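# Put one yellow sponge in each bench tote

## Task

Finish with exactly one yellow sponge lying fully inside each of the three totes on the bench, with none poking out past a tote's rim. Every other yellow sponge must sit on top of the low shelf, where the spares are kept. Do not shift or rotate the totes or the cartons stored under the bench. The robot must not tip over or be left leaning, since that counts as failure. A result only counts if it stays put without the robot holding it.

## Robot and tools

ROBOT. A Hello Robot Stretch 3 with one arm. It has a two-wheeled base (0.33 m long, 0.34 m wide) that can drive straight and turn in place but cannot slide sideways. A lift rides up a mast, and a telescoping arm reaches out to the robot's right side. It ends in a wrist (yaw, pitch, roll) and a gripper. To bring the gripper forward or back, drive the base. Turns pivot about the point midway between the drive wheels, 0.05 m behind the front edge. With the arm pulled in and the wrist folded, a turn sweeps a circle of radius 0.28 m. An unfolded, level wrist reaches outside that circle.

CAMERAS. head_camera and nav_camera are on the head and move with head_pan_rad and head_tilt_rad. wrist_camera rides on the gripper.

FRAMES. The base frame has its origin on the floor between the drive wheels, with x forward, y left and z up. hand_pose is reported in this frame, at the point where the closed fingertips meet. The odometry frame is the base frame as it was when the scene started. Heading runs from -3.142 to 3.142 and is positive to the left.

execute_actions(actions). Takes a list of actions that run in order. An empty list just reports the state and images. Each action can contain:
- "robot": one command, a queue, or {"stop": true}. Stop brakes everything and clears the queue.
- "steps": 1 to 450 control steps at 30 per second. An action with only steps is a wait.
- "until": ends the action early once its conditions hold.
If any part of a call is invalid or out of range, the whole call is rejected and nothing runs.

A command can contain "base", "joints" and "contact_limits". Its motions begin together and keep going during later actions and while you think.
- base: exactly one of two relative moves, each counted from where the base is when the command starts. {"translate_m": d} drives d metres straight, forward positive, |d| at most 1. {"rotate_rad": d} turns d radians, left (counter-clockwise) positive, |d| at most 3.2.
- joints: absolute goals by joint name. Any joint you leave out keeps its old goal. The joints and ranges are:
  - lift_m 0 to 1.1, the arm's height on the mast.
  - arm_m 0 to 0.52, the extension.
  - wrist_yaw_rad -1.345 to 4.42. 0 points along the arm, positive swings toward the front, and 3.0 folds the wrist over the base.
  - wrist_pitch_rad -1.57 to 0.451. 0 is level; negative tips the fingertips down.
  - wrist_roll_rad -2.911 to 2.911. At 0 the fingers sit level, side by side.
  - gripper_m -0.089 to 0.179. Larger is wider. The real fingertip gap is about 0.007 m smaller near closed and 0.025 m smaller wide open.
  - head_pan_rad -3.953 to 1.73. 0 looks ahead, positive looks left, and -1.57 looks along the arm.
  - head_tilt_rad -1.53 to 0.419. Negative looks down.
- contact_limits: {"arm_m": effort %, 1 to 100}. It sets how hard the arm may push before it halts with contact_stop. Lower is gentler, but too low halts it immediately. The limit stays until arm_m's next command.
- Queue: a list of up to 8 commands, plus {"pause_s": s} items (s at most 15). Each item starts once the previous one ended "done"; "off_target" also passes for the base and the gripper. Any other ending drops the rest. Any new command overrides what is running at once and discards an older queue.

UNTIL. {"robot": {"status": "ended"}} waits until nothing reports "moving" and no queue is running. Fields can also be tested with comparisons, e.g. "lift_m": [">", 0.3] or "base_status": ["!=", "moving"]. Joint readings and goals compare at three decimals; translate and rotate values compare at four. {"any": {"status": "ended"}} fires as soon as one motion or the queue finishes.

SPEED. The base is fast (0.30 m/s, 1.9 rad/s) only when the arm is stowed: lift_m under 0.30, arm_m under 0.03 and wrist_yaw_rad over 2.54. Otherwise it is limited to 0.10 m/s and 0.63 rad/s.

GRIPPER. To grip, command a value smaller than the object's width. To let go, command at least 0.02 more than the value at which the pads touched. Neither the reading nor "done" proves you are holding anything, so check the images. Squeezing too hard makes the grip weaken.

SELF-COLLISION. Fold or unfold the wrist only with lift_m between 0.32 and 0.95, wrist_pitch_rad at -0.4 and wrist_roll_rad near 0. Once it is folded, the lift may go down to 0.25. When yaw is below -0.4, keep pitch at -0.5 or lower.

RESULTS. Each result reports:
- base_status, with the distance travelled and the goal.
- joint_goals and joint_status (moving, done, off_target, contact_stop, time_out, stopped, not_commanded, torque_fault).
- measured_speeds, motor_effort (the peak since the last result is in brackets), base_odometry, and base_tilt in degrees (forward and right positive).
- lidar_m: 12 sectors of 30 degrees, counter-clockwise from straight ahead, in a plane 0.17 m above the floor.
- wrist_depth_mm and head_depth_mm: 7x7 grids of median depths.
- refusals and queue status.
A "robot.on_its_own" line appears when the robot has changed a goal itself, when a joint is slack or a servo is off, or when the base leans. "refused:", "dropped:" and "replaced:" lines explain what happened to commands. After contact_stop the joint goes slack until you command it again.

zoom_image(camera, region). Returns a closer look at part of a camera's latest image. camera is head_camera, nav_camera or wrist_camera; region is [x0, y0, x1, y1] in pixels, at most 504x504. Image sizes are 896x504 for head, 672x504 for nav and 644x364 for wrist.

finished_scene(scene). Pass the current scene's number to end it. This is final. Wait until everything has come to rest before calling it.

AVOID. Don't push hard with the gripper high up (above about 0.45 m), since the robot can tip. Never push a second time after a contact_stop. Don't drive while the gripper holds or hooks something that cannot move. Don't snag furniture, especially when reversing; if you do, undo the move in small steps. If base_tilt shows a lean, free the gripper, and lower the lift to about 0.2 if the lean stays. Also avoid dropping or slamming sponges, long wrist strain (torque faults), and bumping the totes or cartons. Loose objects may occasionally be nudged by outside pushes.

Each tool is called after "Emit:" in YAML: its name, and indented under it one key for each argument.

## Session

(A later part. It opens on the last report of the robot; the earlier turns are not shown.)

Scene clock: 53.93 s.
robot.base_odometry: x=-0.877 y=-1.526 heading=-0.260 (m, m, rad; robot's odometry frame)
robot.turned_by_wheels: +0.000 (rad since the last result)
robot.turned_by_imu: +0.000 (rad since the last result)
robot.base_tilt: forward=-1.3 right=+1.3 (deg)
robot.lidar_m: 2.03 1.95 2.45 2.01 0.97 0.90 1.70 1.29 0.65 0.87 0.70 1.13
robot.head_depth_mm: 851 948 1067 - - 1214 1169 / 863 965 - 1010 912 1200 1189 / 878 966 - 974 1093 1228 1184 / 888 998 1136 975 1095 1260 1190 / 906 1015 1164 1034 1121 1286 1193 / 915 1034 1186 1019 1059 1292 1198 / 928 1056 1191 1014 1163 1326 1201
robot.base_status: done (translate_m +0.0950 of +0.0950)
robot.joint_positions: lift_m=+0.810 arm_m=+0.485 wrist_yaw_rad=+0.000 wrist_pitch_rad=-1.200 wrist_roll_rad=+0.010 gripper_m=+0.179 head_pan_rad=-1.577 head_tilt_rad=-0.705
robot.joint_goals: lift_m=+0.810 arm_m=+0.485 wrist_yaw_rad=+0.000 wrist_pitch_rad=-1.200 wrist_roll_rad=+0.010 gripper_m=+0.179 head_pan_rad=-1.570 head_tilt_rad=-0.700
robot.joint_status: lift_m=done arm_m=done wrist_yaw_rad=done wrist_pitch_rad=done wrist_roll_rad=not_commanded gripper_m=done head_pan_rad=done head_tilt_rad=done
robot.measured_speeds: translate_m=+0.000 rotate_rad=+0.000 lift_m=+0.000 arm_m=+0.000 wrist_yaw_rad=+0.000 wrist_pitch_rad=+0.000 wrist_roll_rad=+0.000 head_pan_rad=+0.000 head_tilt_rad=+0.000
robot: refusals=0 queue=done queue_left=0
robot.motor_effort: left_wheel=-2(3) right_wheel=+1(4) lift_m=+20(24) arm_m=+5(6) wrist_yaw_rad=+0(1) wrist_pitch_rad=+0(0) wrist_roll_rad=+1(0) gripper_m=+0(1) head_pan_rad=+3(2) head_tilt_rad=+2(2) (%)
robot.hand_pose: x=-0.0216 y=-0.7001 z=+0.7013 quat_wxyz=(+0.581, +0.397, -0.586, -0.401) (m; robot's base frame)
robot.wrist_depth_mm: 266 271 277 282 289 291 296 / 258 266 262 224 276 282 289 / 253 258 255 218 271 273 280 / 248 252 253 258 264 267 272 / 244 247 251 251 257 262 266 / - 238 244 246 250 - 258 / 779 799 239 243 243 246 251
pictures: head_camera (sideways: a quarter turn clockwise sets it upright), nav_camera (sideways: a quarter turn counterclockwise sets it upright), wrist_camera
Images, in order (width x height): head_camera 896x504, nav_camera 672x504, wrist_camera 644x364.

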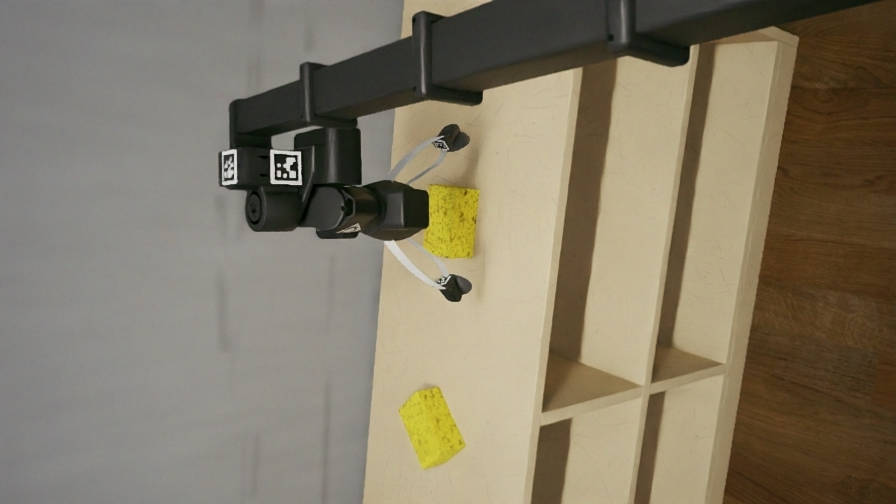

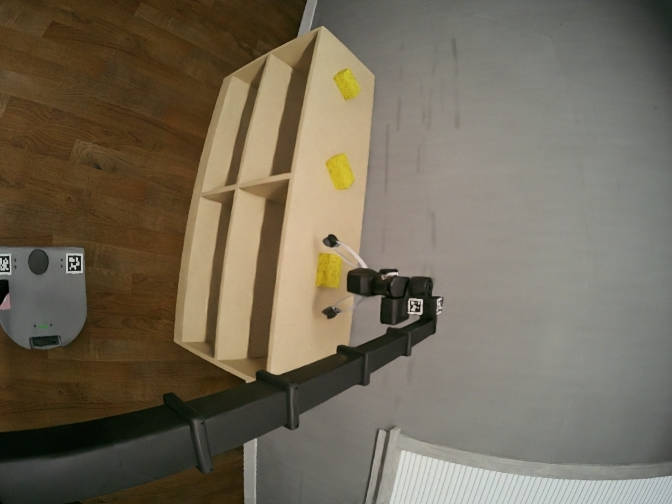

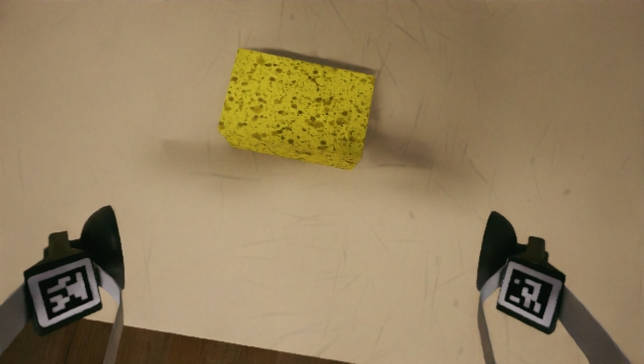

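Emit:
execute_actions:
  actions:
    - {"robot":[{"joints":{"lift_m":0.765,"arm_m":0.5}}],"steps":450,"until":{"robot":{"status":"ended"}}}

Scene clock: 55.13 s.
robot.base_odometry: x=-0.877 y=-1.526 heading=-0.260 (m, m, rad; robot's odometry frame)
robot.turned_by_wheels: +0.000 (rad since the last result)
robot.turned_by_imu: +0.000 (rad since the last result)
robot.base_tilt: forward=-1.3 right=+1.3 (deg)
robot.lidar_m: 2.05 1.95 2.45 2.01 0.97 0.91 1.69 1.29 0.65 0.87 0.70 1.13
robot.head_depth_mm: 854 948 1075 1054 - - 1162 / 869 970 1052 1022 1084 1196 1184 / 874 983 - 983 1097 1229 1187 / 891 995 1126 978 1099 1260 1192 / 904 1016 1163 1036 1123 1280 1194 / 915 1034 1187 1017 1060 1298 1197 / 935 1054 1189 1017 1162 1324 1201
robot.base_status: done (translate_m +0.0950 of +0.0950)
robot.joint_positions: lift_m=+0.765 arm_m=+0.500 wrist_yaw_rad=+0.000 wrist_pitch_rad=-1.200 wrist_roll_rad=+0.010 gripper_m=+0.179 head_pan_rad=-1.577 head_tilt_rad=-0.705
robot.joint_goals: lift_m=+0.765 arm_m=+0.500 wrist_yaw_rad=+0.000 wrist_pitch_rad=-1.200 wrist_roll_rad=+0.010 gripper_m=+0.179 head_pan_rad=-1.570 head_tilt_rad=-0.700
robot.joint_status: lift_m=done arm_m=done wrist_yaw_rad=done wrist_pitch_rad=done wrist_roll_rad=not_commanded gripper_m=done head_pan_rad=done head_tilt_rad=done
robot.measured_speeds: translate_m=+0.000 rotate_rad=+0.000 lift_m=+0.000 arm_m=+0.000 wrist_yaw_rad=+0.000 wrist_pitch_rad=+0.000 wrist_roll_rad=+0.000 head_pan_rad=+0.000 head_tilt_rad=+0.000
robot: refusals=0 queue=done queue_left=0
robot.motor_effort: left_wheel=-2(2) right_wheel=+1(1) lift_m=+20(16) arm_m=+5(5) wrist_yaw_rad=+0(1) wrist_pitch_rad=+0(0) wrist_roll_rad=+0(0) gripper_m=+0(1) head_pan_rad=+2(3) head_tilt_rad=+2(2) (%)
robot.hand_pose: x=-0.0216 y=-0.7150 z=+0.6563 quat_wxyz=(+0.581, +0.397, -0.586, -0.402) (m; robot's base frame)
robot.wrist_depth_mm: 219 224 227 231 234 239 243 / 214 217 175 177 228 232 236 / 210 211 171 172 224 227 229 / 203 207 211 212 217 220 224 / 200 202 205 208 210 215 218 / - 197 199 202 206 - 213 / 190 193 196 197 202 205 209
pictures: head_camera (sideways: a quarter turn clockwise sets it upright), nav_camera (sideways: a quarter turn counterclockwise sets it upright), wrist_camera
Images, in order (width x height): head_camera 896x504, nav_camera 672x504, wrist_camera 644x364.

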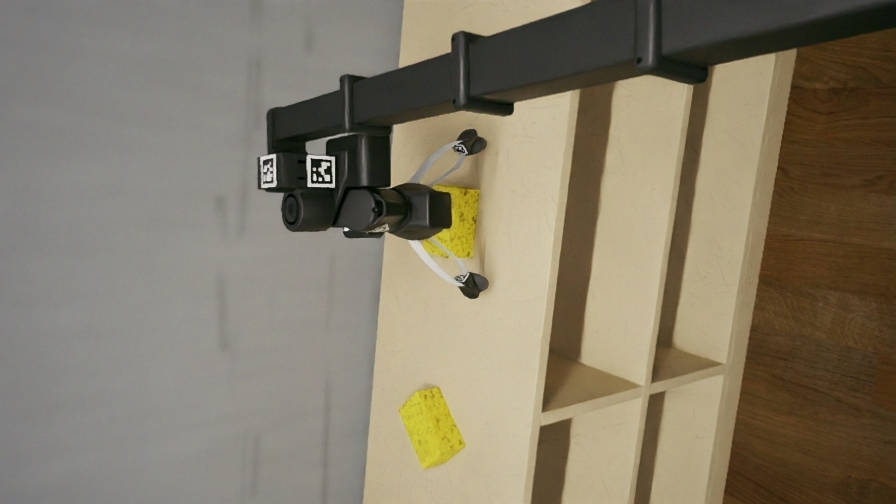

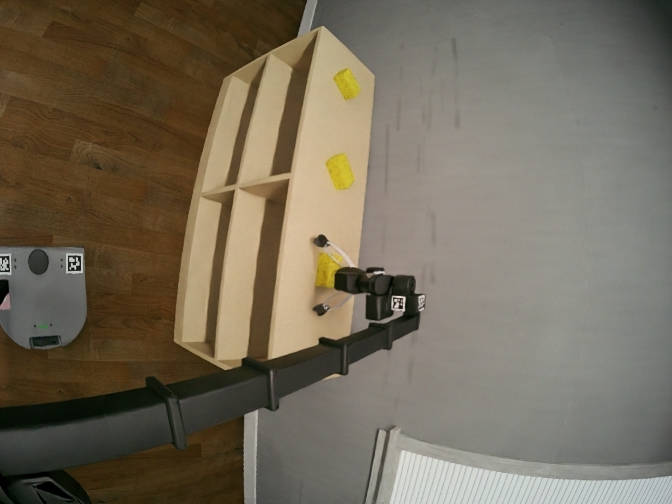

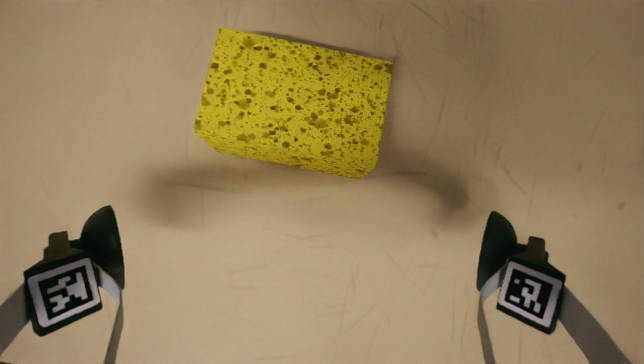

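Emit:
execute_actions:
  actions:
    - {"robot":[{"joints":{"wrist_pitch_rad":-1.05,"arm_m":0.52}},{"joints":{"lift_m":0.715}}],"steps":450,"until":{"robot":{"status":"ended"}}}

Scene clock: 57.20 s.
robot.base_odometry: x=-0.877 y=-1.526 heading=-0.260 (m, m, rad; robot's odometry frame)
robot.turned_by_wheels: +0.000 (rad since the last result)
robot.turned_by_imu: +0.000 (rad since the last result)
robot.base_tilt: forward=-1.2 right=+1.3 (deg)
robot.lidar_m: 2.04 1.95 2.45 2.02 0.97 0.91 1.70 1.29 0.65 0.87 0.70 1.13
robot.head_depth_mm: 852 950 1072 1021 910 - - / 863 968 1078 - 1090 1200 1188 / 875 982 1079 965 1096 1228 1194 / 891 998 1130 981 1099 1259 1186 / 905 1013 1169 1039 1124 1285 1188 / 917 1031 1183 1015 1067 1292 1196 / 931 1051 1194 1016 1160 1321 1203
robot.base_status: done (translate_m +0.0950 of +0.0950)
robot.joint_positions: lift_m=+0.715 arm_m=+0.517 wrist_yaw_rad=+0.000 wrist_pitch_rad=-1.060 wrist_roll_rad=+0.010 gripper_m=+0.179 head_pan_rad=-1.577 head_tilt_rad=-0.705
robot.joint_goals: lift_m=+0.715 arm_m=+0.520 wrist_yaw_rad=+0.000 wrist_pitch_rad=-1.050 wrist_roll_rad=+0.010 gripper_m=+0.179 head_pan_rad=-1.570 head_tilt_rad=-0.700
robot.joint_status: lift_m=done arm_m=done wrist_yaw_rad=done wrist_pitch_rad=done wrist_roll_rad=not_commanded gripper_m=done head_pan_rad=done head_tilt_rad=done
robot.measured_speeds: translate_m=+0.000 rotate_rad=+0.000 lift_m=+0.000 arm_m=+0.000 wrist_yaw_rad=+0.000 wrist_pitch_rad=+0.000 wrist_roll_rad=+0.000 head_pan_rad=+0.000 head_tilt_rad=+0.000
robot: refusals=0 queue=done queue_left=0
robot.motor_effort: left_wheel=-3(2) right_wheel=+2(2) lift_m=+13(21) arm_m=+5(5) wrist_yaw_rad=+0(0) wrist_pitch_rad=+3(4) wrist_roll_rad=+0(0) gripper_m=-1(0) head_pan_rad=+3(3) head_tilt_rad=+2(2) (%)
robot.hand_pose: x=-0.0216 y=-0.7664 z=+0.6188 quat_wxyz=(+0.607, +0.356, -0.613, -0.360) (m; robot's base frame)
robot.wrist_depth_mm: 202 206 208 214 218 222 228 / 190 194 196 201 206 209 213 / 181 184 138 141 193 198 202 / 173 174 132 134 181 187 191 / 166 167 145 130 172 179 182 / - 161 163 165 167 168 174 / 151 153 156 158 160 162 166
pictures: head_camera (sideways: a quarter turn clockwise sets it upright), nav_camera (sideways: a quarter turn counterclockwise sets it upright), wrist_camera
Images, in order (width x height): head_camera 896x504, nav_camera 672x504, wrist_camera 644x364.

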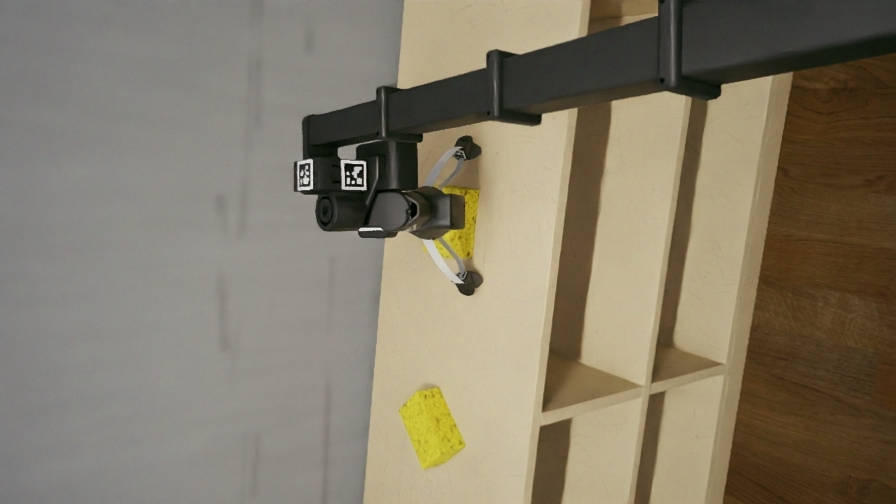

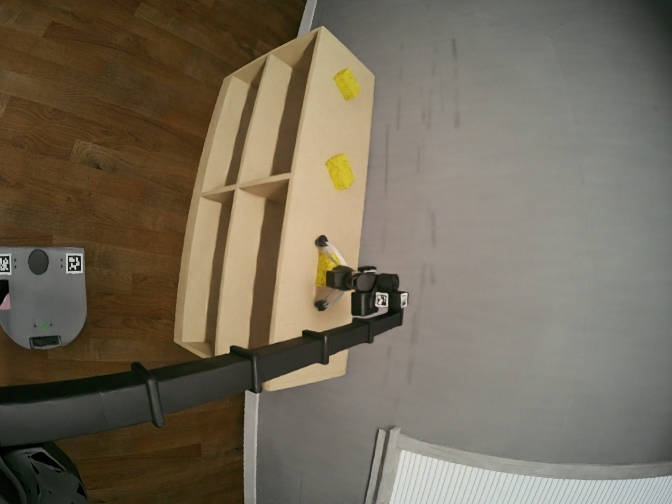

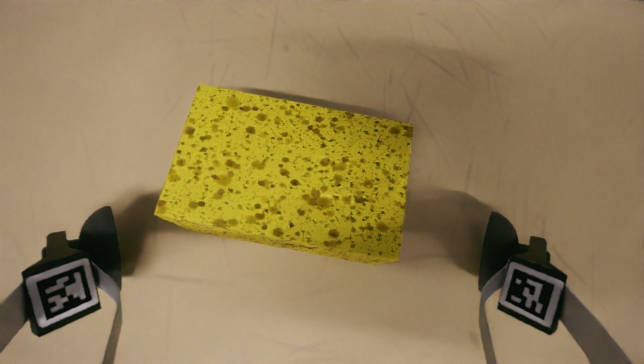

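Close and lift.

Emit:
execute_actions:
  actions:
    - {"robot":[{"joints":{"gripper_m":0.07}},{"pause_s":0.5},{"joints":{"lift_m":0.8}}],"steps":450,"until":{"robot":{"status":"ended"}}}

Scene clock: 60.90 s.
robot.base_odometry: x=-0.877 y=-1.526 heading=-0.260 (m, m, rad; robot's odometry frame)
robot.turned_by_wheels: +0.000 (rad since the last result)
robot.turned_by_imu: -0.008 (rad since the last result)
robot.base_tilt: forward=-1.3 right=+1.3 (deg)
robot.lidar_m: 2.04 1.96 2.43 2.02 0.98 0.90 1.70 1.30 0.65 0.89 0.70 1.13
robot.head_depth_mm: 853 951 1076 1057 - 1231 1166 / 865 958 - 996 916 1198 1184 / 878 966 - 986 1091 1224 1182 / 882 994 1139 1001 1097 1259 1188 / 897 1013 1154 1041 1126 1285 1203 / 915 1033 1175 1024 1033 1289 1199 / 926 1045 1195 1012 1159 1325 1198
robot.base_status: done (translate_m +0.0950 of +0.0950)
robot.joint_positions: lift_m=+0.800 arm_m=+0.517 wrist_yaw_rad=-0.001 wrist_pitch_rad=-1.053 wrist_roll_rad=+0.011 gripper_m=+0.074 head_pan_rad=-1.577 head_tilt_rad=-0.703
robot.joint_goals: lift_m=+0.800 arm_m=+0.520 wrist_yaw_rad=+0.000 wrist_pitch_rad=-1.050 wrist_roll_rad=+0.011 gripper_m=+0.073 head_pan_rad=-1.570 head_tilt_rad=-0.700
robot.joint_status: lift_m=done arm_m=done wrist_yaw_rad=done wrist_pitch_rad=done wrist_roll_rad=not_commanded gripper_m=done head_pan_rad=done head_tilt_rad=done
robot.measured_speeds: translate_m=+0.000 rotate_rad=+0.000 lift_m=+0.000 arm_m=+0.000 wrist_yaw_rad=+0.000 wrist_pitch_rad=+0.000 wrist_roll_rad=+0.000 head_pan_rad=+0.000 head_tilt_rad=+0.000
robot: refusals=0 queue=done queue_left=0
robot.motor_effort: left_wheel=-1(3) right_wheel=+1(5) lift_m=+24(31) arm_m=+4(5) wrist_yaw_rad=+2(2) wrist_pitch_rad=+1(4) wrist_roll_rad=+0(1) gripper_m=-13(100) head_pan_rad=+2(3) head_tilt_rad=+1(2) (%)
robot.hand_pose: x=-0.0218 y=-0.7681 z=+0.7040 quat_wxyz=(+0.608, +0.353, -0.614, -0.358) (m; robot's base frame)
robot.wrist_depth_mm: 297 304 307 353 353 341 328 / 285 288 292 300 308 311 355 / 271 273 147 147 283 294 300 / 256 261 136 138 144 279 284 / 245 249 146 133 134 267 270 / 234 - 239 244 247 253 256 / 226 225 231 234 237 241 243
pictures: head_camera (sideways: a quarter turn clockwise sets it upright), nav_camera (sideways: a quarter turn counterclockwise sets it upright), wrist_camera
Images, in order (width x height): head_camera 896x504, nav_camera 672x504, wrist_camera 644x364.

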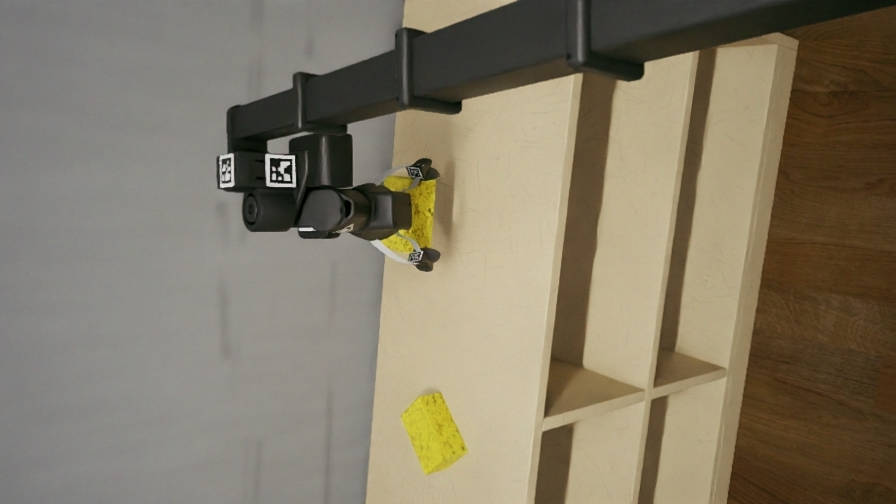

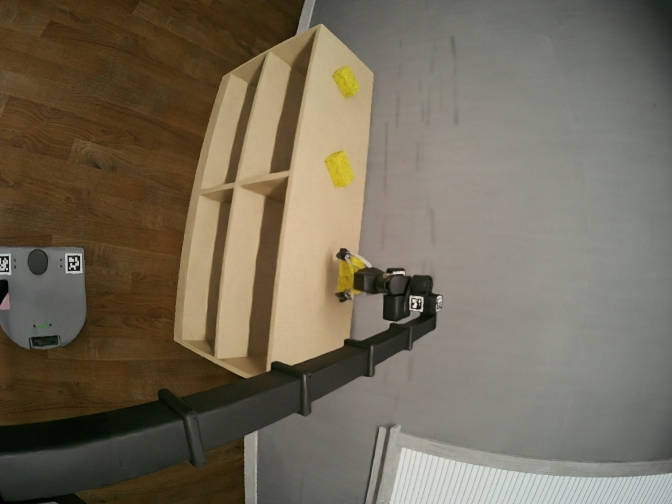

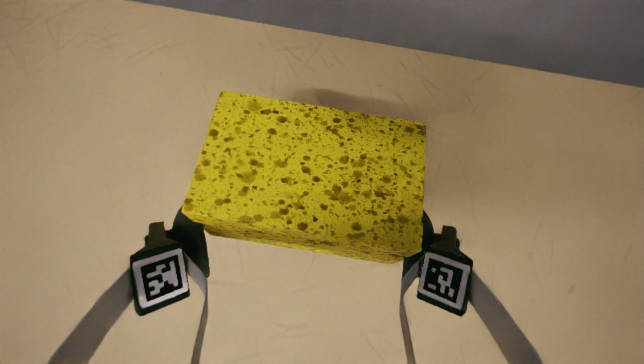

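Emit:
execute_actions:
  actions:
    - {"robot":[{"joints":{"lift_m":1.1,"arm_m":0,"wrist_pitch_rad":-0.3},"base":{"translate_m":-0.27}},{"base":{"rotate_rad":-1.571}},{"base":{"translate_m":-0.75}}],"steps":450,"until":{"robot":{"status":"ended"}}}
    - {"steps":450,"until":{"robot":{"status":"ended"}}}

Scene clock: 77.77 s.
robot.base_odometry: x=-0.945 y=-0.732 heading=-1.831 (m, m, rad; robot's odometry frame)
robot.turned_by_wheels: -1.571 (rad since the last result)
robot.turned_by_imu: -1.569 (rad since the last result)
robot.base_tilt: forward=-1.3 right=+1.2 (deg)
robot.lidar_m: 1.31 1.50 2.45 1.93 2.00 3.06 1.01 0.50 0.40 0.40 0.44 1.74
robot.head_depth_mm: - - - - - 1212 1122 / - - - - - 1324 1171 / - - - - 1210 1078 975 / 1148 330 678 574 1218 1079 988 / 1168 1240 708 576 1571 1112 1016 / 1191 1337 740 578 677 864 1176 / 1205 1356 1558 580 1601 1382 1204
robot.base_status: done (translate_m -0.7500 of -0.7500)
robot.joint_positions: lift_m=+1.100 arm_m=+0.000 wrist_yaw_rad=-0.001 wrist_pitch_rad=-0.325 wrist_roll_rad=+0.011 gripper_m=+0.074 head_pan_rad=-1.577 head_tilt_rad=-0.703
robot.joint_goals: lift_m=+1.100 arm_m=+0.000 wrist_yaw_rad=+0.000 wrist_pitch_rad=-0.300 wrist_roll_rad=+0.011 gripper_m=+0.073 head_pan_rad=-1.570 head_tilt_rad=-0.700
robot.joint_status: lift_m=done arm_m=done wrist_yaw_rad=done wrist_pitch_rad=done wrist_roll_rad=not_commanded gripper_m=done head_pan_rad=done head_tilt_rad=done
robot.measured_speeds: translate_m=+0.000 rotate_rad=+0.000 lift_m=+0.000 arm_m=+0.000 wrist_yaw_rad=+0.000 wrist_pitch_rad=+0.000 wrist_roll_rad=+0.000 head_pan_rad=+0.000 head_tilt_rad=+0.000
robot: refusals=0 queue=done queue_left=0
robot.motor_effort: left_wheel=+3(7) right_wheel=-2(4) lift_m=+25(24) arm_m=-6(6) wrist_yaw_rad=+0(1) wrist_pitch_rad=+7(8) wrist_roll_rad=+0(1) gripper_m=-14(13) head_pan_rad=+3(3) head_tilt_rad=+1(2) (%)
robot.hand_pose: x=-0.0217 y=-0.3804 z=+1.1339 quat_wxyz=(+0.694, +0.114, -0.701, -0.116) (m; robot's base frame)
robot.wrist_depth_mm: - - - 972 941 904 877 / - - - - - 996 944 / - - 147 148 788 928 743 / - - 136 138 144 671 623 / - - 145 133 134 527 528 / - - 408 413 412 424 434 / - 342 342 348 359 360 364
pictures: head_camera (sideways: a quarter turn clockwise sets it upright), nav_camera (sideways: a quarter turn counterclockwise sets it upright), wrist_camera
Images, in order (width x height): head_camera 896x504, nav_camera 672x504, wrist_camera 644x364.

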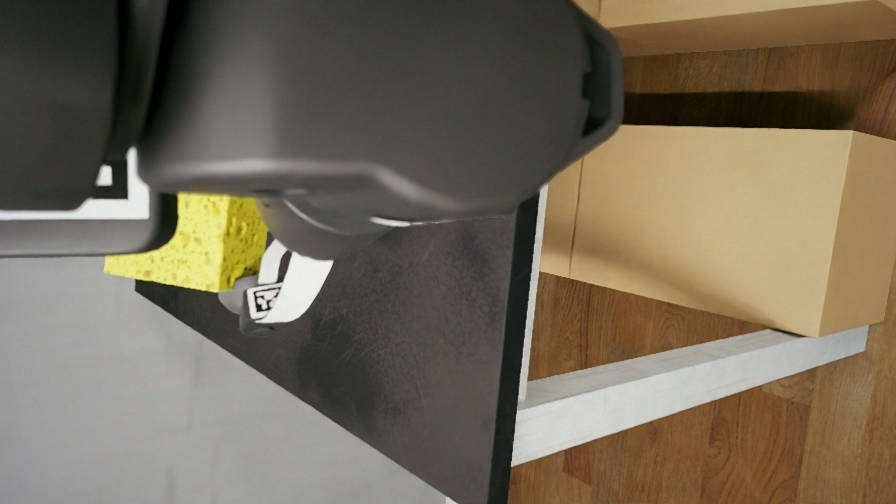

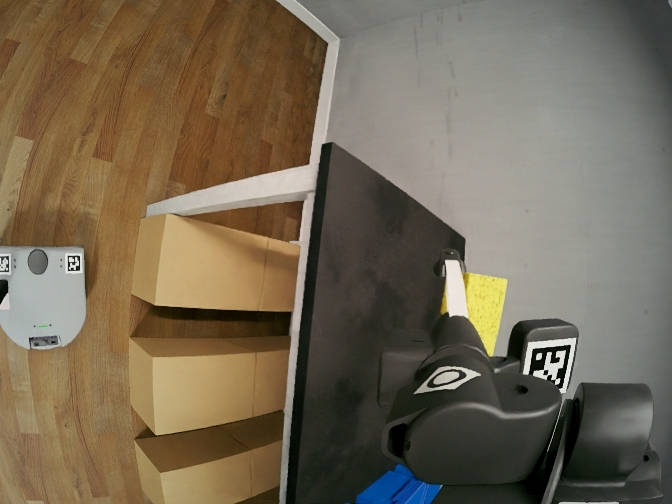

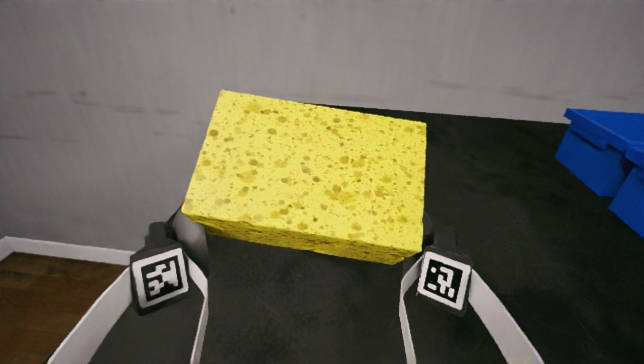

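Emit:
execute_actions:
  actions:
    - {"robot":[{"base":{"translate_m":-0.75},"joints":{"wrist_pitch_rad":-0.1}},{"joints":{"arm_m":0.52}}],"steps":450,"until":{"robot":{"status":"ended"}}}

Scene clock: 91.10 s.
robot.base_odometry: x=-0.752 y=-0.007 heading=-1.831 (m, m, rad; robot's odometry frame)
robot.turned_by_wheels: +0.000 (rad since the last result)
robot.turned_by_imu: -0.002 (rad since the last result)
robot.base_tilt: forward=-1.4 right=+1.3 (deg)
robot.lidar_m: 2.06 2.51 2.57 1.94 2.11 2.04 0.74 0.36 0.29 0.29 0.36 0.49
robot.head_depth_mm: 1013 986 722 566 466 1015 933 / 1028 763 625 428 457 1029 940 / 1055 690 525 550 423 1057 943 / 1064 700 534 553 433 1346 1192 / 1067 711 541 563 440 1086 1018 / 1089 737 547 572 451 1091 949 / 1101 1028 542 505 457 1090 950
robot.base_status: done (translate_m -0.7500 of -0.7500)
robot.joint_positions: lift_m=+1.100 arm_m=+0.517 wrist_yaw_rad=-0.001 wrist_pitch_rad=-0.127 wrist_roll_rad=+0.011 gripper_m=+0.074 head_pan_rad=-1.577 head_tilt_rad=-0.703
robot.joint_goals: lift_m=+1.100 arm_m=+0.520 wrist_yaw_rad=+0.000 wrist_pitch_rad=-0.100 wrist_roll_rad=+0.011 gripper_m=+0.073 head_pan_rad=-1.570 head_tilt_rad=-0.700
robot.joint_status: lift_m=done arm_m=done wrist_yaw_rad=done wrist_pitch_rad=done wrist_roll_rad=not_commanded gripper_m=done head_pan_rad=done head_tilt_rad=done
robot.measured_speeds: translate_m=+0.000 rotate_rad=+0.000 lift_m=+0.000 arm_m=+0.000 wrist_yaw_rad=+0.000 wrist_pitch_rad=+0.000 wrist_roll_rad=+0.000 head_pan_rad=+0.000 head_tilt_rad=+0.000
robot: refusals=0 queue=done queue_left=0
robot.motor_effort: left_wheel=+3(4) right_wheel=-2(5) lift_m=+25(25) arm_m=+5(7) wrist_yaw_rad=+0(1) wrist_pitch_rad=+8(9) wrist_roll_rad=+0(0) gripper_m=-13(14) head_pan_rad=+3(2) head_tilt_rad=+2(1) (%)
robot.hand_pose: x=-0.0216 y=-0.9133 z=+1.1823 quat_wxyz=(+0.702, +0.045, -0.709, -0.046) (m; robot's base frame)
robot.wrist_depth_mm: 450 432 420 409 397 390 377 / 469 452 436 431 421 407 390 / 503 484 146 147 429 425 414 / 526 512 136 138 144 449 429 / 567 554 145 133 134 470 462 / 517 - 527 533 519 492 487 / 419 419 433 435 443 444 452
pictures: head_camera (sideways: a quarter turn clockwise sets it upright), nav_camera (sideways: a quarter turn counterclockwise sets it upright), wrist_camera
Images, in order (width x height): head_camera 896x504, nav_camera 672x504, wrist_camera 644x364.

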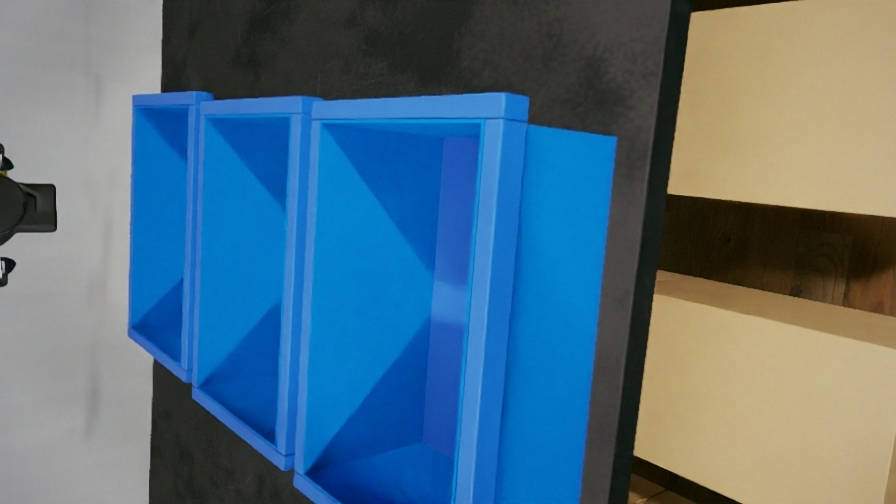

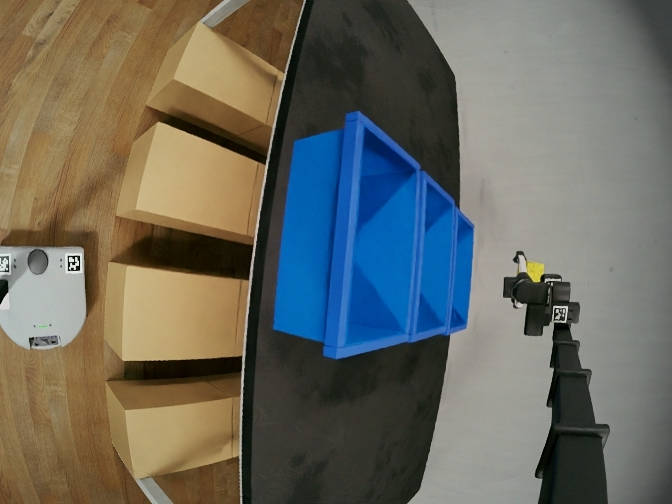

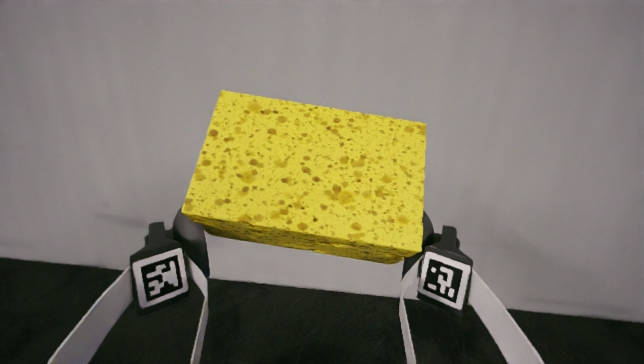

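Emit:
execute_actions:
  actions:
    - {"robot":[{"joints":{"arm_m":0.46,"wrist_pitch_rad":-0.5,"head_tilt_rad":-0.45}}],"steps":450,"until":{"robot":{"status":"ended"}}}

Scene clock: 92.77 s.
robot.base_odometry: x=-0.752 y=-0.007 heading=-1.831 (m, m, rad; robot's odometry frame)
robot.turned_by_wheels: +0.000 (rad since the last result)
robot.turned_by_imu: +0.000 (rad since the last result)
robot.base_tilt: forward=-1.2 right=+1.3 (deg)
robot.lidar_m: 2.05 2.50 2.57 1.94 2.12 2.04 0.74 0.36 0.29 0.29 0.36 0.49
robot.head_depth_mm: 968 1076 1138 844 618 489 405 / 979 1079 1137 714 527 375 404 / 997 - 913 714 541 379 398 / 1028 1110 924 716 550 383 407 / 1052 1139 1188 723 558 393 417 / 1059 1150 1218 645 566 397 424 / 1082 1173 1243 862 549 403 434
robot.base_status: done (translate_m -0.7500 of -0.7500)
robot.joint_positions: lift_m=+1.100 arm_m=+0.460 wrist_yaw_rad=-0.001 wrist_pitch_rad=-0.512 wrist_roll_rad=+0.011 gripper_m=+0.074 head_pan_rad=-1.577 head_tilt_rad=-0.458
robot.joint_goals: lift_m=+1.100 arm_m=+0.460 wrist_yaw_rad=+0.000 wrist_pitch_rad=-0.500 wrist_roll_rad=+0.011 gripper_m=+0.073 head_pan_rad=-1.570 head_tilt_rad=-0.450
robot.joint_status: lift_m=done arm_m=done wrist_yaw_rad=done wrist_pitch_rad=done wrist_roll_rad=not_commanded gripper_m=done head_pan_rad=done head_tilt_rad=done
robot.measured_speeds: translate_m=+0.000 rotate_rad=+0.000 lift_m=+0.000 arm_m=+0.000 wrist_yaw_rad=+0.000 wrist_pitch_rad=+0.000 wrist_roll_rad=+0.000 head_pan_rad=+0.000 head_tilt_rad=+0.000
robot: refusals=0 queue=done queue_left=0
robot.motor_effort: left_wheel=+3(3) right_wheel=-3(2) lift_m=+25(25) arm_m=-6(6) wrist_yaw_rad=+1(0) wrist_pitch_rad=+4(8) wrist_roll_rad=+0(0) gripper_m=-14(12) head_pan_rad=+3(3) head_tilt_rad=+4(25) (%)
robot.hand_pose: x=-0.0217 y=-0.8168 z=+1.0919 quat_wxyz=(+0.681, +0.178, -0.687, -0.181) (m; robot's base frame)
robot.wrist_depth_mm: 528 506 480 472 458 451 424 / 586 563 540 526 505 486 470 / 519 541 147 147 534 539 532 / 428 288 136 138 144 483 486 / 366 253 146 133 134 393 407 / 209 - 325 332 337 340 352 / 194 281 288 293 291 226 310
pictures: head_camera (sideways: a quarter turn clockwise sets it upright), nav_camera (sideways: a quarter turn counterclockwise sets it upright), wrist_camera
Images, in order (width x height): head_camera 896x504, nav_camera 672x504, wrist_camera 644x364.

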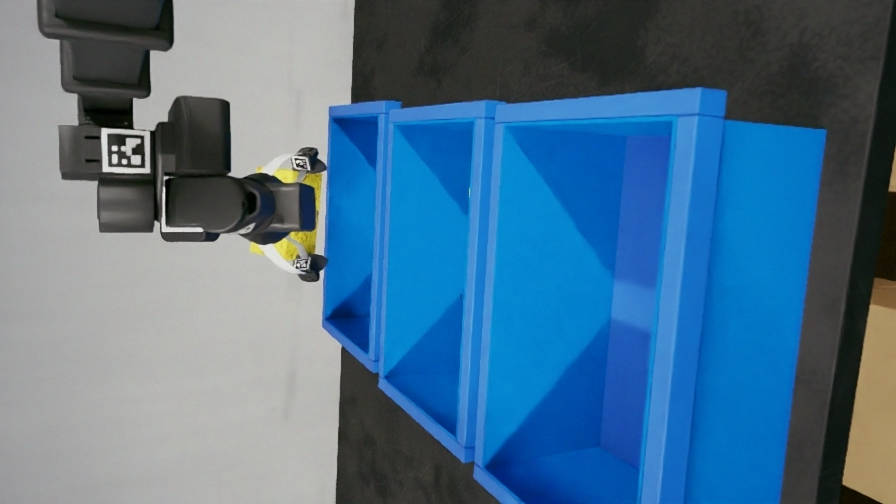

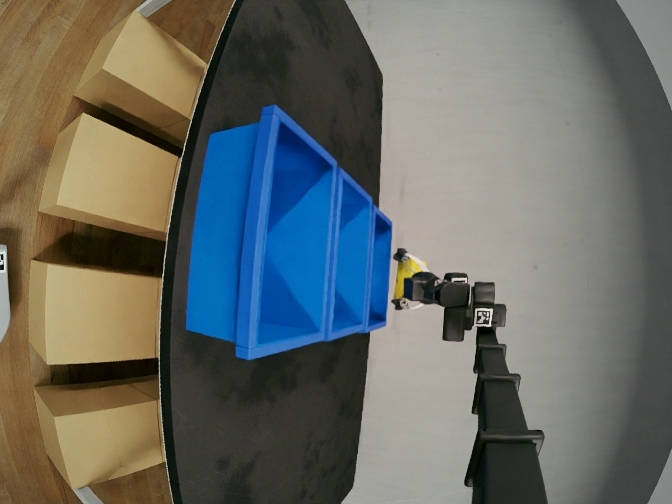

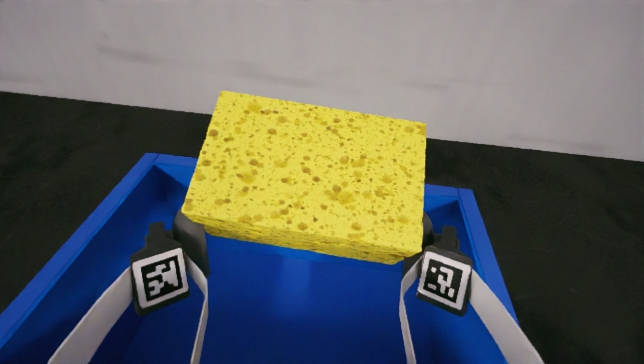

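Emit:
execute_actions:
  actions:
    - {"robot":[{"joints":{"arm_m":0.41}},{"joints":{"wrist_pitch_rad":-0.85}}],"steps":450,"until":{"robot":{"status":"ended"}}}

Scene clock: 95.10 s.
robot.base_odometry: x=-0.752 y=-0.007 heading=-1.831 (m, m, rad; robot's odometry frame)
robot.turned_by_wheels: +0.000 (rad since the last result)
robot.turned_by_imu: +0.000 (rad since the last result)
robot.base_tilt: forward=-1.2 right=+1.2 (deg)
robot.lidar_m: 2.05 2.50 2.57 1.94 2.12 2.04 0.74 0.36 0.29 0.29 0.36 0.49
robot.head_depth_mm: 965 1074 1138 843 620 490 405 / 985 1071 1136 711 536 377 404 / 1004 - 729 709 540 380 400 / 1027 1108 928 719 551 384 406 / 1047 1139 1185 722 558 393 418 / 1065 1157 1227 642 564 395 425 / 1083 1168 1246 868 550 405 435
robot.base_status: done (translate_m -0.7500 of -0.7500)
robot.joint_positions: lift_m=+1.100 arm_m=+0.410 wrist_yaw_rad=+0.000 wrist_pitch_rad=-0.729 wrist_roll_rad=+0.005 gripper_m=+0.074 head_pan_rad=-1.577 head_tilt_rad=-0.458
robot.joint_goals: lift_m=+1.100 arm_m=+0.410 wrist_yaw_rad=+0.000 wrist_pitch_rad=-0.850 wrist_roll_rad=+0.005 gripper_m=+0.073 head_pan_rad=-1.570 head_tilt_rad=-0.450
robot.joint_status: lift_m=done arm_m=done wrist_yaw_rad=done wrist_pitch_rad=off_target wrist_roll_rad=not_commanded gripper_m=done head_pan_rad=done head_tilt_rad=done
robot.measured_speeds: translate_m=+0.000 rotate_rad=+0.000 lift_m=+0.000 arm_m=+0.000 wrist_yaw_rad=+0.000 wrist_pitch_rad=+0.000 wrist_roll_rad=+0.000 head_pan_rad=+0.000 head_tilt_rad=+0.000
robot: refusals=0 queue=dropped queue_left=0
robot.on_its_own: wrist_pitch_rad is at rest, and its effort (-35) is outside its rest range (-20 to +32)
robot.motor_effort: left_wheel=+3(3) right_wheel=-2(2) lift_m=+16(24) arm_m=-6(5) wrist_yaw_rad=+0(1) wrist_pitch_rad=-35(35) wrist_roll_rad=+3(3) gripper_m=-14(13) head_pan_rad=+3(2) head_tilt_rad=+4(4) (%)
robot.hand_pose: x=-0.0216 y=-0.7304 z=+1.0504 quat_wxyz=(+0.659, +0.251, -0.662, -0.253) (m; robot's base frame)
robot.wrist_depth_mm: 506 513 538 543 529 525 517 / 434 286 315 300 294 497 504 / 370 277 144 145 149 415 431 / 199 273 134 136 140 354 375 / 296 187 150 132 132 267 337 / 181 - 165 166 176 291 302 / 223 246 245 203 173 161 273
pictures: head_camera (sideways: a quarter turn clockwise sets it upright), nav_camera (sideways: a quarter turn counterclockwise sets it upright), wrist_camera
Images, in order (width x height): head_camera 896x504, nav_camera 672x504, wrist_camera 644x364.

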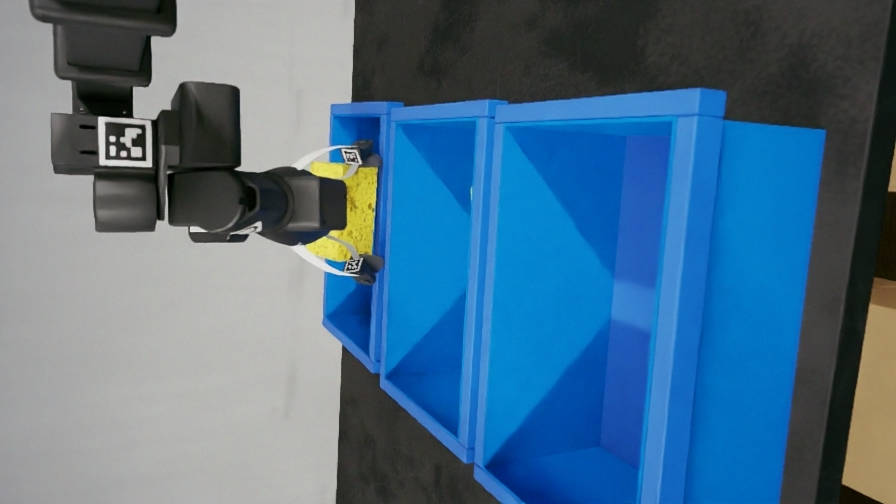

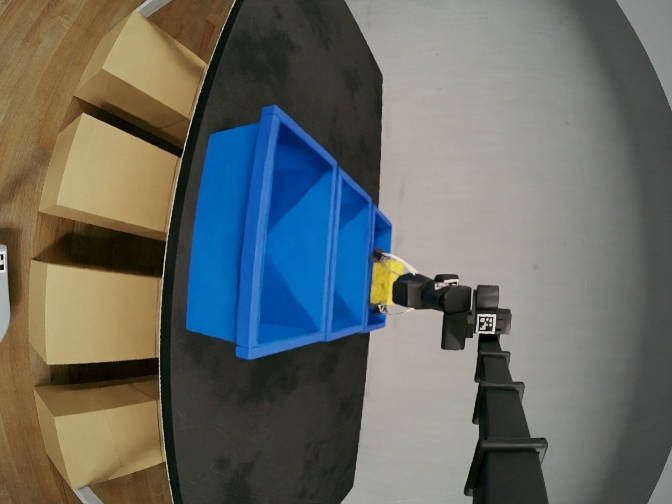

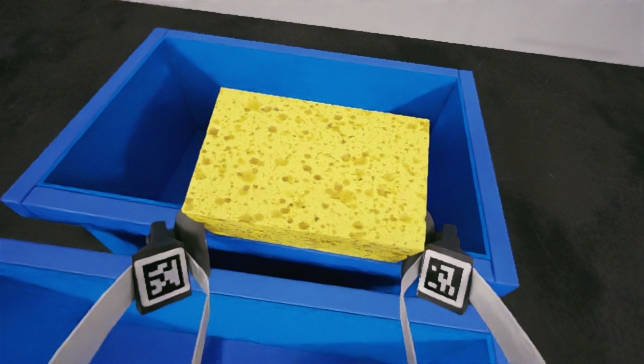

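Resting on near rim; raise pitch, extend, then release.

Emit:
execute_actions:
  actions:
    - {"robot":[{"joints":{"wrist_pitch_rad":-0.6}},{"joints":{"arm_m":0.465}},{"joints":{"wrist_pitch_rad":-0.7}},{"joints":{"gripper_m":0.13}},{"pause_s":0.7},{"joints":{"wrist_pitch_rad":-0.45}},{"joints":{"arm_m":0.2}},{"joints":{"wrist_pitch_rad":-0.75}}],"steps":450,"until":{"robot":{"status":"ended"}}}

Scene clock: 104.73 s.
robot.base_odometry: x=-0.752 y=-0.007 heading=-1.831 (m, m, rad; robot's odometry frame)
robot.turned_by_wheels: +0.000 (rad since the last result)
robot.turned_by_imu: +0.001 (rad since the last result)
robot.base_tilt: forward=-1.3 right=+1.2 (deg)
robot.lidar_m: 2.06 2.50 2.58 1.94 2.11 2.04 0.74 0.36 0.29 0.29 0.36 0.49
robot.head_depth_mm: - - 1107 845 619 490 405 / 976 - 906 729 535 377 405 / 1003 - - 534 541 379 398 / 1028 1112 1165 715 552 385 408 / 1053 1131 1182 721 557 393 418 / 1064 1151 1224 641 565 397 424 / 1076 1170 1243 862 549 404 435
robot.base_status: done (translate_m -0.7500 of -0.7500)
robot.joint_positions: lift_m=+1.100 arm_m=+0.200 wrist_yaw_rad=+0.000 wrist_pitch_rad=-0.717 wrist_roll_rad=+0.006 gripper_m=+0.130 head_pan_rad=-1.577 head_tilt_rad=-0.458
robot.joint_goals: lift_m=+1.100 arm_m=+0.200 wrist_yaw_rad=+0.000 wrist_pitch_rad=-0.750 wrist_roll_rad=+0.006 gripper_m=+0.130 head_pan_rad=-1.570 head_tilt_rad=-0.450
robot.joint_status: lift_m=done arm_m=done wrist_yaw_rad=done wrist_pitch_rad=done wrist_roll_rad=not_commanded gripper_m=done head_pan_rad=done head_tilt_rad=done
robot.measured_speeds: translate_m=+0.000 rotate_rad=+0.000 lift_m=+0.000 arm_m=+0.000 wrist_yaw_rad=+0.000 wrist_pitch_rad=+0.000 wrist_roll_rad=+0.000 head_pan_rad=+0.000 head_tilt_rad=+0.000
robot: refusals=0 queue=done queue_left=0
robot.motor_effort: left_wheel=+2(2) right_wheel=-2(2) lift_m=+19(20) arm_m=-5(6) wrist_yaw_rad=+0(0) wrist_pitch_rad=-10(35) wrist_roll_rad=+2(3) gripper_m=-1(80) head_pan_rad=+3(3) head_tilt_rad=+4(4) (%)
robot.hand_pose: x=-0.0216 y=-0.5227 z=+1.0524 quat_wxyz=(+0.660, +0.247, -0.664, -0.249) (m; robot's base frame)
robot.wrist_depth_mm: 512 317 317 458 443 605 629 / 420 301 305 293 299 498 510 / 242 335 359 342 317 429 432 / 247 325 345 307 275 368 379 / 183 183 182 267 237 332 333 / 164 - 164 172 175 301 303 / 243 242 204 170 158 268 273
pictures: head_camera (sideways: a quarter turn clockwise sets it upright), nav_camera (sideways: a quarter turn counterclockwise sets it upright), wrist_camera
Images, in order (width x height): head_camera 896x504, nav_camera 672x504, wrist_camera 644x364.

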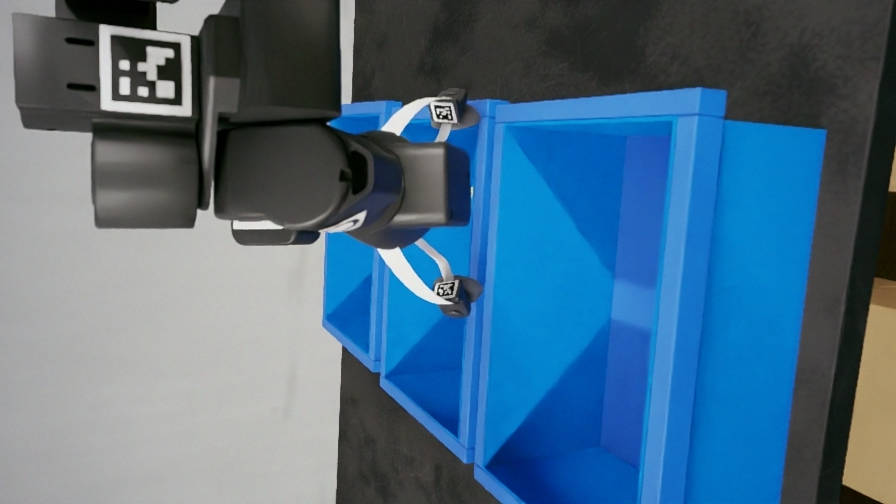

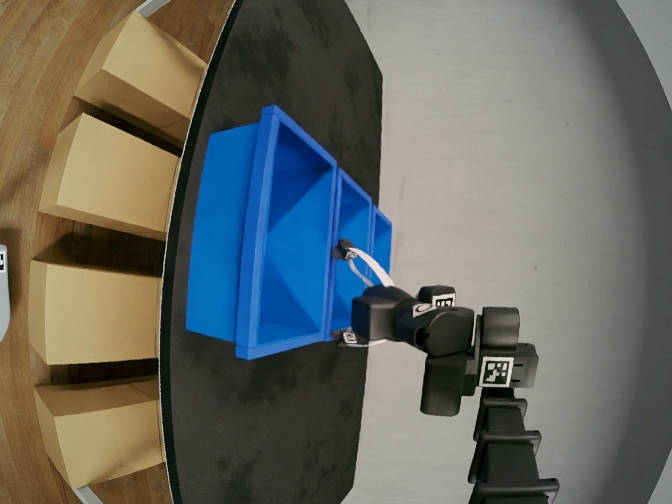

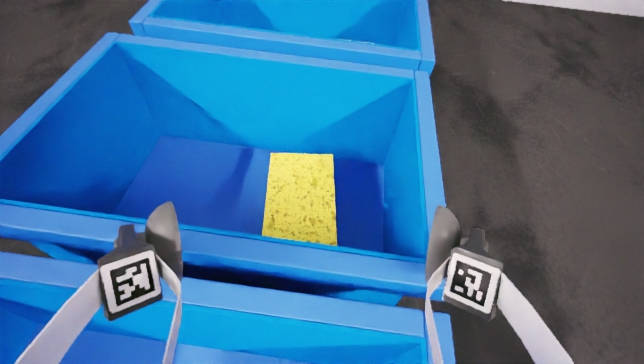

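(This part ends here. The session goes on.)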